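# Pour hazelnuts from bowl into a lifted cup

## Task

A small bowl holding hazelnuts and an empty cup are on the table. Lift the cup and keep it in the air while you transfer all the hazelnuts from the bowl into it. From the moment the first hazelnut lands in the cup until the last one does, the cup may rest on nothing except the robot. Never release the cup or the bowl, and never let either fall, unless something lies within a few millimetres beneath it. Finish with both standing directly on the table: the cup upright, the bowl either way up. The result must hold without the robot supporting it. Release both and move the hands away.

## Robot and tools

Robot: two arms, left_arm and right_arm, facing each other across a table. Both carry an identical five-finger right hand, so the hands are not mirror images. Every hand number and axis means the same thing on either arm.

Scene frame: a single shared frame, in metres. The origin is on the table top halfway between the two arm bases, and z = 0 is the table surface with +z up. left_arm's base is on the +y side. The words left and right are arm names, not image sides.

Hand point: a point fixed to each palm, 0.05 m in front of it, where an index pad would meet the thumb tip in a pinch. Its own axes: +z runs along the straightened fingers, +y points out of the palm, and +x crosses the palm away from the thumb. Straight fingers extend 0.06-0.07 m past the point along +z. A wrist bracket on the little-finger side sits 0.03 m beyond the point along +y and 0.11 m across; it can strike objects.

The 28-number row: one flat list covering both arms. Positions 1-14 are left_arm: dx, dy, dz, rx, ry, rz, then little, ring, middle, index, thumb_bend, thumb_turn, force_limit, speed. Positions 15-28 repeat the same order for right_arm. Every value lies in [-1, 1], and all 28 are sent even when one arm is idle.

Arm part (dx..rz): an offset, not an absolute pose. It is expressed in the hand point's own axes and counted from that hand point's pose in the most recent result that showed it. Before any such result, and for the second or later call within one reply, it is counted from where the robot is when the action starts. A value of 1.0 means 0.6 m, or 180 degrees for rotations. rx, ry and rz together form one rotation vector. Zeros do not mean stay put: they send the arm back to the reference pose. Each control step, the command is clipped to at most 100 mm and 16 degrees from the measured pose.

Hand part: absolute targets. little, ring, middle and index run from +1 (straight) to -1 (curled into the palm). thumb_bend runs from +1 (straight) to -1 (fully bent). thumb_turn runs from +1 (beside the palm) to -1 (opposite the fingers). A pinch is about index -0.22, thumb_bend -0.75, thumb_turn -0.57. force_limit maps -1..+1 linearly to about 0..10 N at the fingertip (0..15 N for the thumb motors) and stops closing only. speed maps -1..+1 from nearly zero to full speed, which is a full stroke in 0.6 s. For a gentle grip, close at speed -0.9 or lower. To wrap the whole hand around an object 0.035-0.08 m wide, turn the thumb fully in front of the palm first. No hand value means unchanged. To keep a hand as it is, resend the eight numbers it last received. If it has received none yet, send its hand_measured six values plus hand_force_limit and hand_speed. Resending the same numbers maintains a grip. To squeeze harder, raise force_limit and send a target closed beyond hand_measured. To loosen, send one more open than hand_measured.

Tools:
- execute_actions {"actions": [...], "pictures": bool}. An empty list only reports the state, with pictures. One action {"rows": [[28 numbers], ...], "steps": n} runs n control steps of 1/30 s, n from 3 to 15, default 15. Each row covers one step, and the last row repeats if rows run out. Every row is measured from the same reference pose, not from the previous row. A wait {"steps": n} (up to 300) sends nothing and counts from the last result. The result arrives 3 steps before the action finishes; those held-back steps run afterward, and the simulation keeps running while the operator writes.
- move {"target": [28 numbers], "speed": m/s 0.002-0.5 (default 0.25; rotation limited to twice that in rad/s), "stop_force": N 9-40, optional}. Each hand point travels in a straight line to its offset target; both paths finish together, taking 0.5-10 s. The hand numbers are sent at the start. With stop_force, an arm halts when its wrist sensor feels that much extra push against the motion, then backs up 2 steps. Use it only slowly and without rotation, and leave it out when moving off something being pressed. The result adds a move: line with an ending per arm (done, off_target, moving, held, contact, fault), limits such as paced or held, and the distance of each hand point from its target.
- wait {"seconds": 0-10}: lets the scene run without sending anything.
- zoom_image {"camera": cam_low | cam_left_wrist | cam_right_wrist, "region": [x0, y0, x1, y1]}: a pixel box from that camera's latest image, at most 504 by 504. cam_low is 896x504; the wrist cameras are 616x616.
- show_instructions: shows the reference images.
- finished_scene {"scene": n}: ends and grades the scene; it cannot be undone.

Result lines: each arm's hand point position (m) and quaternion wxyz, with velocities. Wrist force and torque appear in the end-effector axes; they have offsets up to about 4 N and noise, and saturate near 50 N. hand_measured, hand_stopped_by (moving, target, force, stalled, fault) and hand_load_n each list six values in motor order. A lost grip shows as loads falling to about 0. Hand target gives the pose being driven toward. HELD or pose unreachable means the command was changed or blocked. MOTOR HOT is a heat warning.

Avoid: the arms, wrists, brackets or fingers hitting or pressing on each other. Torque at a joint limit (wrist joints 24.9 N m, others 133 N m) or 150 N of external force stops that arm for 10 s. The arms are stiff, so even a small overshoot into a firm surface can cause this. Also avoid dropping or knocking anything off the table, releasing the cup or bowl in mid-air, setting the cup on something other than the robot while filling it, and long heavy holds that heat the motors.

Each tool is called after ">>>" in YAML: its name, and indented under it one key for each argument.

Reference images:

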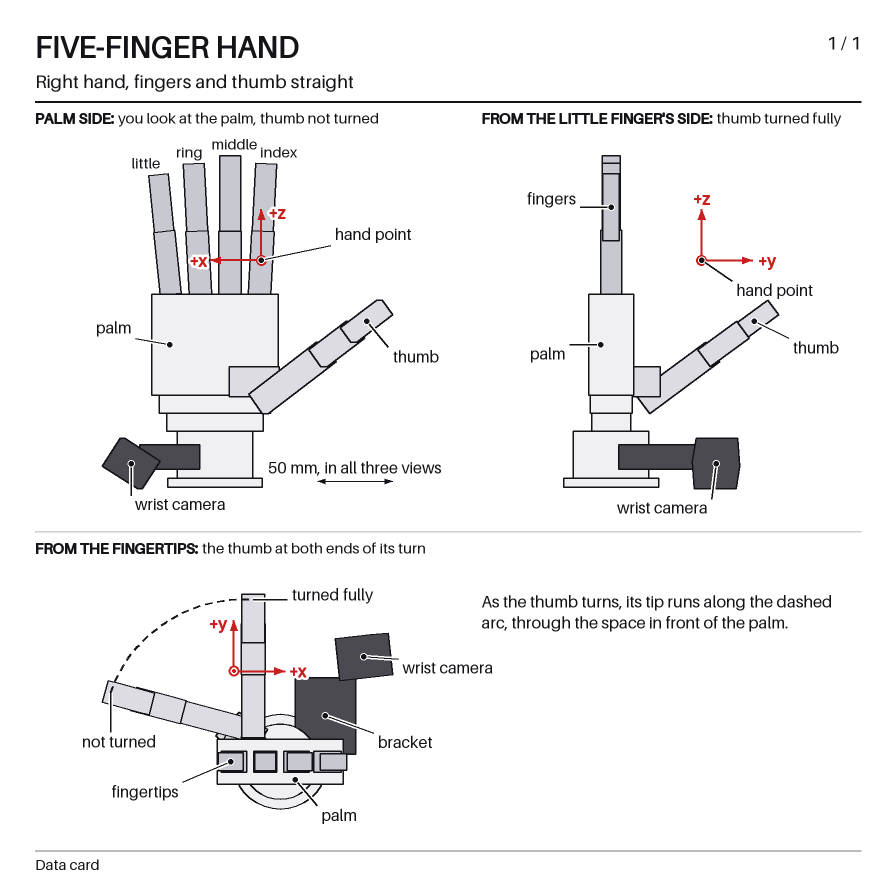

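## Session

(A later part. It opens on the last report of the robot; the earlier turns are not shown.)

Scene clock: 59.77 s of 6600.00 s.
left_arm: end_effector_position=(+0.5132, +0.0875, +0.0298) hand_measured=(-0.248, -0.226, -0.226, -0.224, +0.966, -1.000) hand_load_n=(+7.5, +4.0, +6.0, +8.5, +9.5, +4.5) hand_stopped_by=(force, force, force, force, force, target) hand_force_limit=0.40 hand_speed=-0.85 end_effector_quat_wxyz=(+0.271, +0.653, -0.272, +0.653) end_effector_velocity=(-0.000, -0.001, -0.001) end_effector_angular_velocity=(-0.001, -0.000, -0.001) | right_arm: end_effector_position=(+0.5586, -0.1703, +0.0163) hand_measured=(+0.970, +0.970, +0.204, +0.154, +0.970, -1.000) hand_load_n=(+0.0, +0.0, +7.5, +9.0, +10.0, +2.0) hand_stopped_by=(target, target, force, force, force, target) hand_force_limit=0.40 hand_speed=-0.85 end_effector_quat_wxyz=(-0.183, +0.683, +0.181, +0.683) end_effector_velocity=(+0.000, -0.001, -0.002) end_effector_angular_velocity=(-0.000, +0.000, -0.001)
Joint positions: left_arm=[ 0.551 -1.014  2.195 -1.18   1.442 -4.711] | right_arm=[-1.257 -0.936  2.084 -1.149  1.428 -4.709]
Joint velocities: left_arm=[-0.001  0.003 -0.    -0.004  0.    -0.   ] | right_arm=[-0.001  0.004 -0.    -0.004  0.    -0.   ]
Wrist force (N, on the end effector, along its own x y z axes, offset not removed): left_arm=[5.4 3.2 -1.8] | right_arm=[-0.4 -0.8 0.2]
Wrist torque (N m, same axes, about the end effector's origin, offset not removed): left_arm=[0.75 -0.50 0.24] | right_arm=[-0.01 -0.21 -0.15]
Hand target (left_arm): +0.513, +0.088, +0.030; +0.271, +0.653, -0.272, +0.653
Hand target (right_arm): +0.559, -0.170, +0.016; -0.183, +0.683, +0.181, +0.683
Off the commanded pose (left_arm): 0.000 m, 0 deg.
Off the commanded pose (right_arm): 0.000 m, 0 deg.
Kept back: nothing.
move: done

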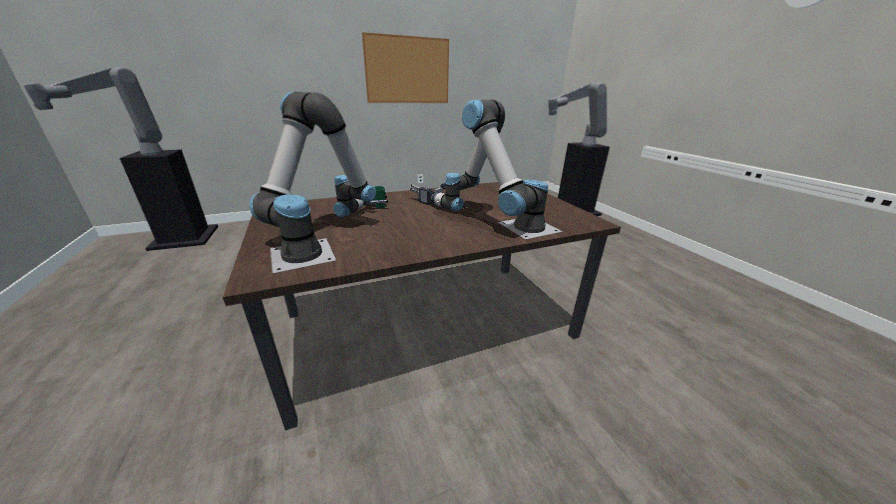

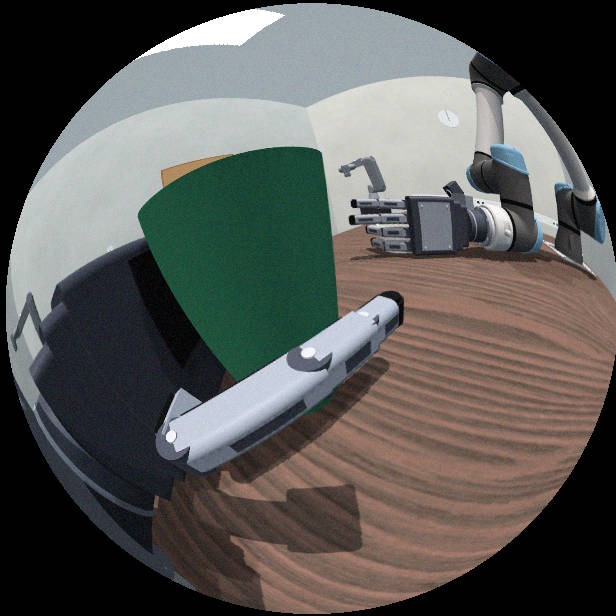

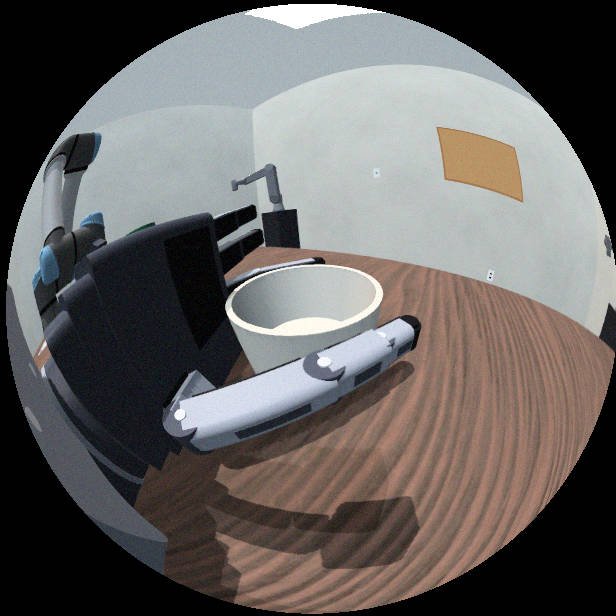

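Both are down at their pickup heights. Release, then retreat.

>>> move:
  target: [0,0,0,0,0,0,1,1,1,1,1,-1,0.4,-0.5,-0.0004,0,0,0,0,0,1,1,1,1,1,-1,0.4,-0.5]
  speed: 0.01

>>> move:
  target: [0.01,-0.03,-0.2,0,0,0,1,1,1,1,1,-1,0.4,-0.5,0.01,-0.03,-0.2,0,0,0,1,1,1,1,1,-1,0.4,-0.5]
  speed: 0.12

Scene clock: 61.77 s of 6600.00 s.
left_arm: end_effector_position=(+0.5132, +0.0875, +0.0298) hand_measured=(+1.000, +1.000, +1.000, +1.000, +1.000, -1.000) hand_load_n=(+0.0, +0.0, +0.0, +0.0, +0.0, +0.0) hand_stopped_by=(target, target, target, target, target, target) hand_force_limit=0.40 hand_speed=-0.50 end_effector_quat_wxyz=(+0.271, +0.653, -0.272, +0.653) end_effector_velocity=(+0.000, +0.001, -0.000) end_effector_angular_velocity=(+0.000, -0.000, +0.000) | right_arm: end_effector_position=(+0.5586, -0.1703, +0.0161) hand_measured=(+1.000, +1.000, +1.000, +1.000, +1.000, -1.000) hand_load_n=(+0.0, +0.0, +0.0, +0.0, +0.0, -0.5) hand_stopped_by=(target, target, target, target, target, target) hand_force_limit=0.40 hand_speed=-0.50 end_effector_quat_wxyz=(-0.183, +0.683, +0.181, +0.683) end_effector_velocity=(-0.000, -0.000, +0.000) end_effector_angular_velocity=(-0.000, +0.000, -0.000)
Joint positions: left_arm=[ 0.551 -1.014  2.195 -1.18   1.442 -4.711] | right_arm=[-1.257 -0.935  2.084 -1.149  1.428 -4.709]
Joint velocities: left_arm=[ 0.001 -0.     0.    -0.     0.001  0.   ] | right_arm=[-0. -0.  0.  0.  0. -0.]
Wrist force (N, on the end effector, along its own x y z axes, offset not removed): left_arm=[2.0 0.8 -1.9] | right_arm=[-0.3 2.3 -0.7]
Wrist torque (N m, same axes, about the end effector's origin, offset not removed): left_arm=[0.29 -0.40 -0.04] | right_arm=[0.38 0.13 -0.02]
Hand target (left_arm): +0.513, +0.088, +0.030; +0.271, +0.653, -0.272, +0.653
Hand target (right_arm): +0.559, -0.170, +0.016; -0.183, +0.683, +0.181, +0.683
Off the commanded pose (left_arm): 0.000 m, 0 deg.
Off the commanded pose (right_arm): 0.000 m, 0 deg.
Kept back: nothing.
move: done

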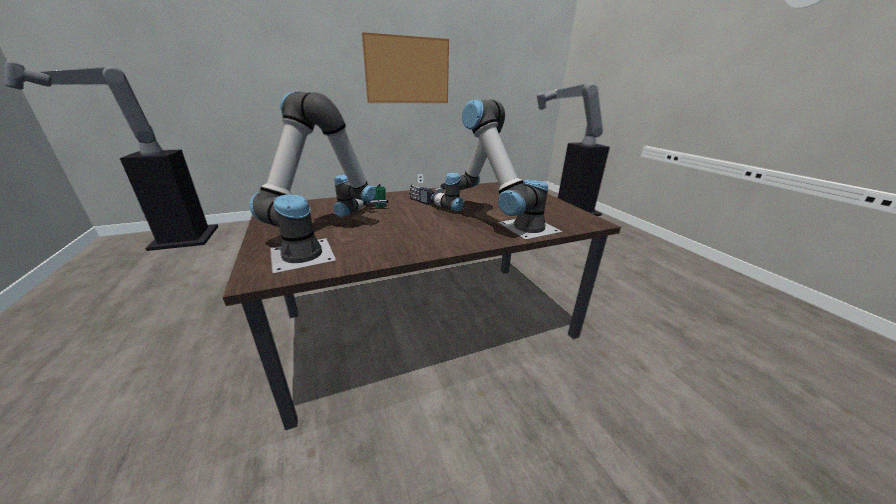

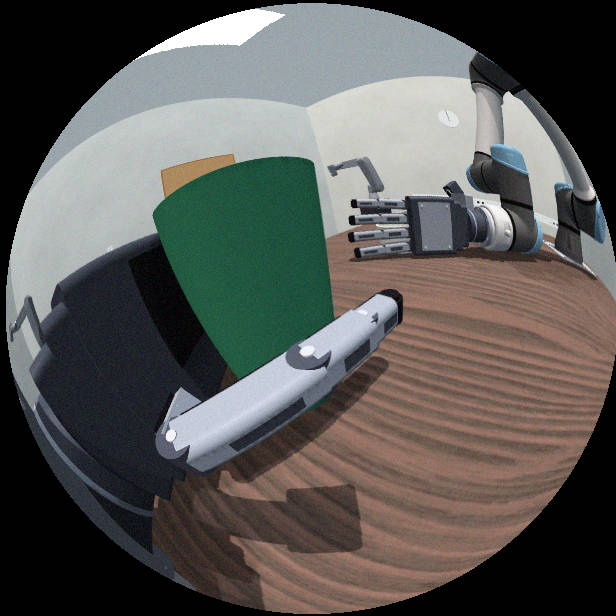

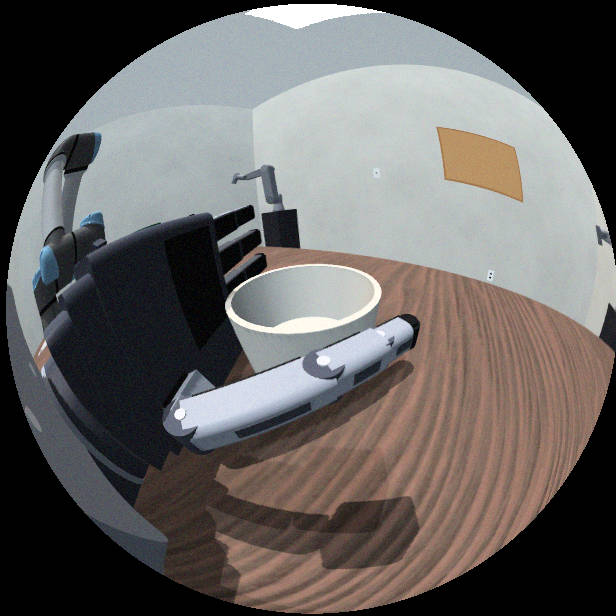

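Scene clock: 63.27 s of 6600.00 s.
left_arm: end_effector_position=(+0.4414, +0.1851, +0.0357) hand_measured=(+1.000, +1.000, +1.000, +1.000, +1.000, -1.000) hand_load_n=(+0.0, +0.0, +0.0, +0.0, +0.0, +0.0) hand_stopped_by=(target, target, target, target, target, target) hand_force_limit=0.40 hand_speed=-0.50 end_effector_quat_wxyz=(+0.271, +0.653, -0.272, +0.653) end_effector_velocity=(-0.002, +0.001, +0.000) end_effector_angular_velocity=(+0.000, +0.000, -0.001) | right_arm: end_effector_position=(+0.4458, -0.2144, +0.0220) hand_measured=(+1.000, +1.000, +1.000, +1.000, +1.000, -1.000) hand_load_n=(+0.0, +0.0, +0.0, +0.0, +0.0, +0.0) hand_stopped_by=(target, target, target, target, target, target) hand_force_limit=0.40 hand_speed=-0.50 end_effector_quat_wxyz=(-0.183, +0.683, +0.181, +0.683) end_effector_velocity=(-0.002, -0.002, -0.001) end_effector_angular_velocity=(-0.000, +0.002, -0.002)
Joint positions: left_arm=[ 0.56  -1.15   2.515 -1.364  1.451 -4.711] | right_arm=[-1.255 -1.068  2.414 -1.346  1.43  -4.709]
Joint velocities: left_arm=[-0.001 -0.004  0.006 -0.003 -0.    -0.   ] | right_arm=[-0.002 -0.     0.007 -0.005  0.     0.001]
Wrist force (N, on the end effector, along its own x y z axes, offset not removed): left_arm=[2.3 1.3 -0.5] | right_arm=[0.6 -1.6 -0.6]
Wrist torque (N m, same axes, about the end effector's origin, offset not removed): left_arm=[0.33 -0.52 -0.04] | right_arm=[-0.19 -0.20 -0.06]
Hand target (left_arm): +0.441, +0.185, +0.036; +0.271, +0.653, -0.272, +0.653
Hand target (right_arm): +0.446, -0.215, +0.022; -0.183, +0.683, +0.181, +0.683
Off the commanded pose (left_arm): 0.000 m, 0 deg.
Off the commanded pose (right_arm): 0.000 m, 0 deg.
Kept back: nothing.
move: done

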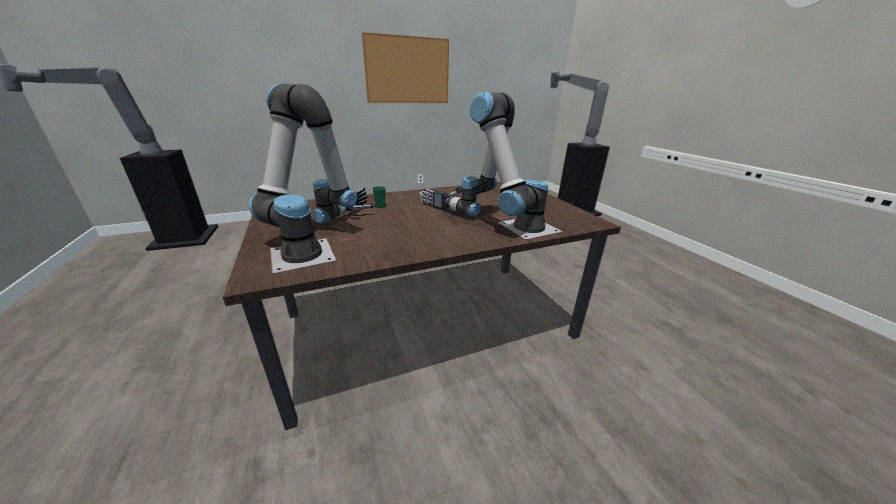

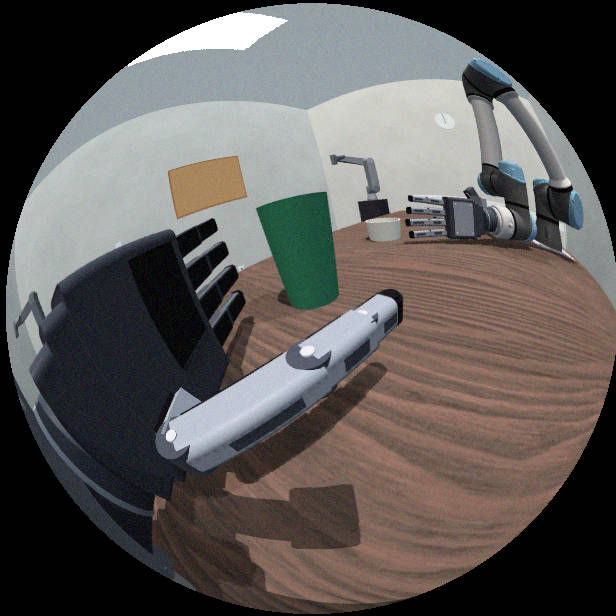

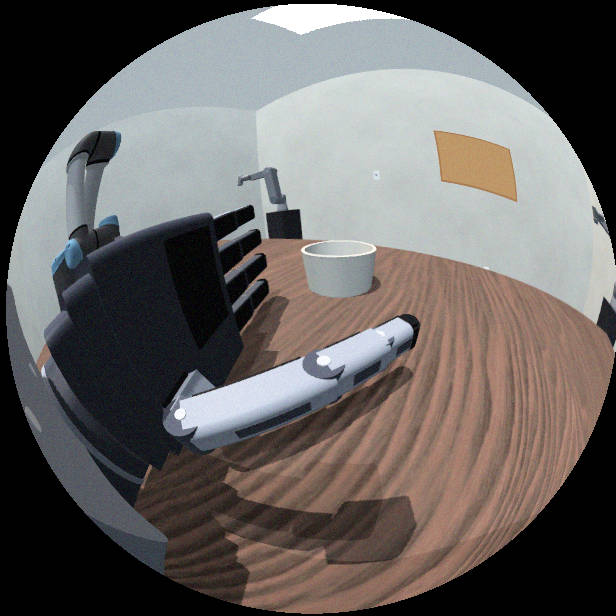

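>>> move:
  target: [0.4,0,-0.08,0,0,0,1,1,1,1,1,-1,0.4,-0.5,0.4,0,-0.08,0,0,0,1,1,1,1,1,-1,0.4,-0.5]
  speed: 0.3

Scene clock: 64.97 s of 6600.00 s.
left_arm: end_effector_position=(+0.4072, +0.2190, +0.2754) hand_measured=(+1.000, +1.000, +1.000, +1.000, +1.000, -1.000) hand_load_n=(+0.0, +0.0, +0.0, +0.0, +0.0, +0.0) hand_stopped_by=(target, target, target, target, target, target) hand_force_limit=0.40 hand_speed=-0.50 end_effector_quat_wxyz=(+0.271, +0.653, -0.272, +0.653) end_effector_velocity=(-0.001, -0.000, +0.002) end_effector_angular_velocity=(+0.007, +0.005, +0.002) | right_arm: end_effector_position=(+0.4044, -0.2389, +0.2620) hand_measured=(+1.000, +1.000, +1.000, +1.000, +1.000, -1.000) hand_load_n=(+0.0, +0.0, +0.0, +0.0, +0.0, +0.0) hand_stopped_by=(target, target, target, target, target, target) hand_force_limit=0.40 hand_speed=-0.50 end_effector_quat_wxyz=(-0.183, +0.683, +0.181, +0.683) end_effector_velocity=(-0.000, -0.000, +0.002) end_effector_angular_velocity=(-0.002, +0.005, +0.001)
Joint positions: left_arm=[ 0.531 -1.958  2.35  -0.393  1.422 -4.711] | right_arm=[-1.285 -1.826  2.306 -0.482  1.399 -4.709]
Joint velocities: left_arm=[-0.005 -0.005 -0.009  0.022 -0.007  0.   ] | right_arm=[-0.002 -0.005 -0.008  0.019 -0.003 -0.   ]
Wrist force (N, on the end effector, along its own x y z axes, offset not removed): left_arm=[2.0 0.3 -1.6] | right_arm=[0.1 -1.6 -1.8]
Wrist torque (N m, same axes, about the end effector's origin, offset not removed): left_arm=[0.10 -0.43 0.24] | right_arm=[-0.16 -0.11 -0.09]
Hand target (left_arm): +0.407, +0.219, +0.276; +0.271, +0.653, -0.272, +0.653
Hand target (right_arm): +0.404, -0.239, +0.262; -0.183, +0.683, +0.181, +0.683
Off the commanded pose (left_arm): 0.000 m, 0 deg.
Off the commanded pose (right_arm): 0.000 m, 0 deg.
Kept back: nothing.
move: done

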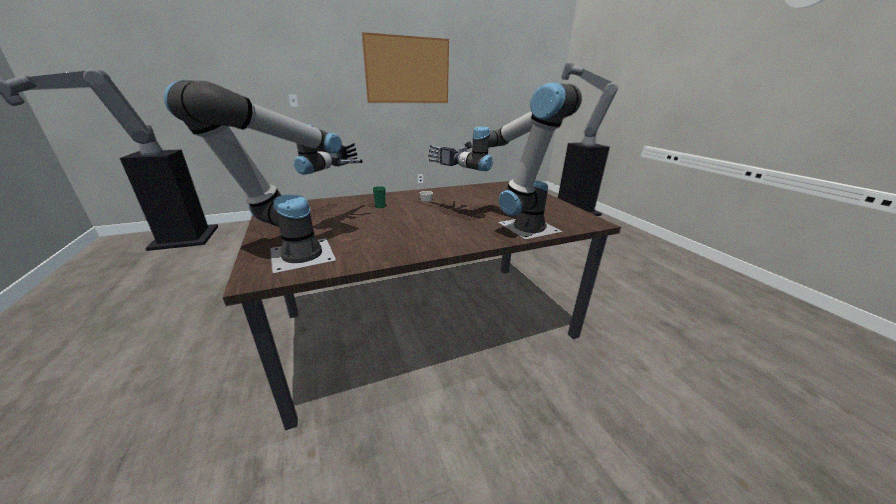

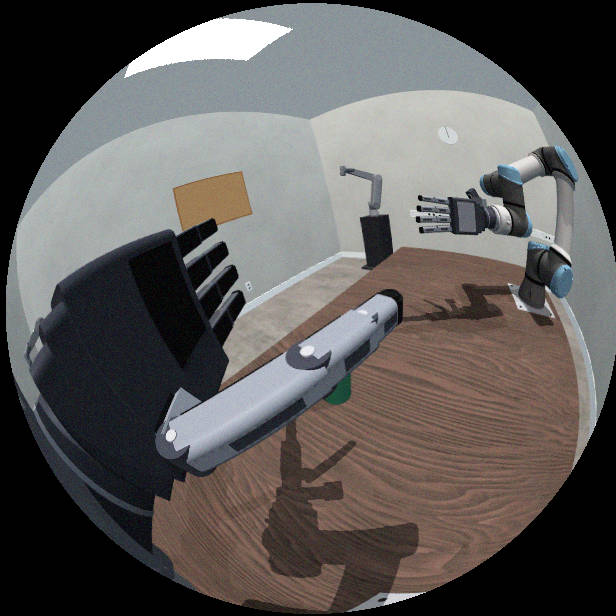

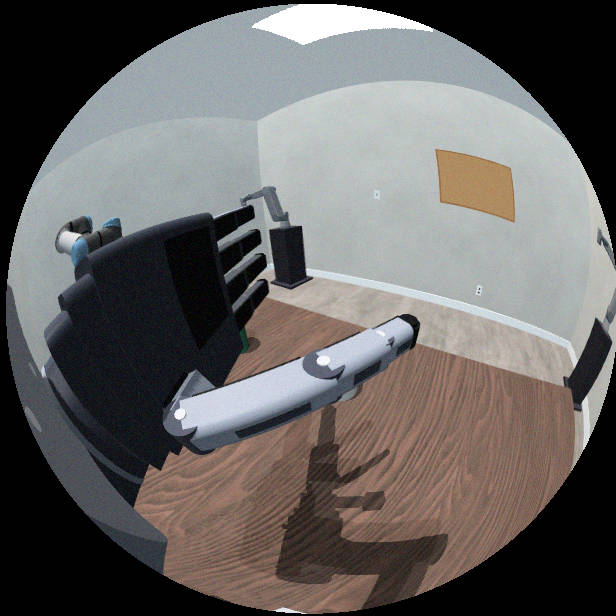

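>>> finished_scene:
  scene: 1

The scene is finished: the task was done.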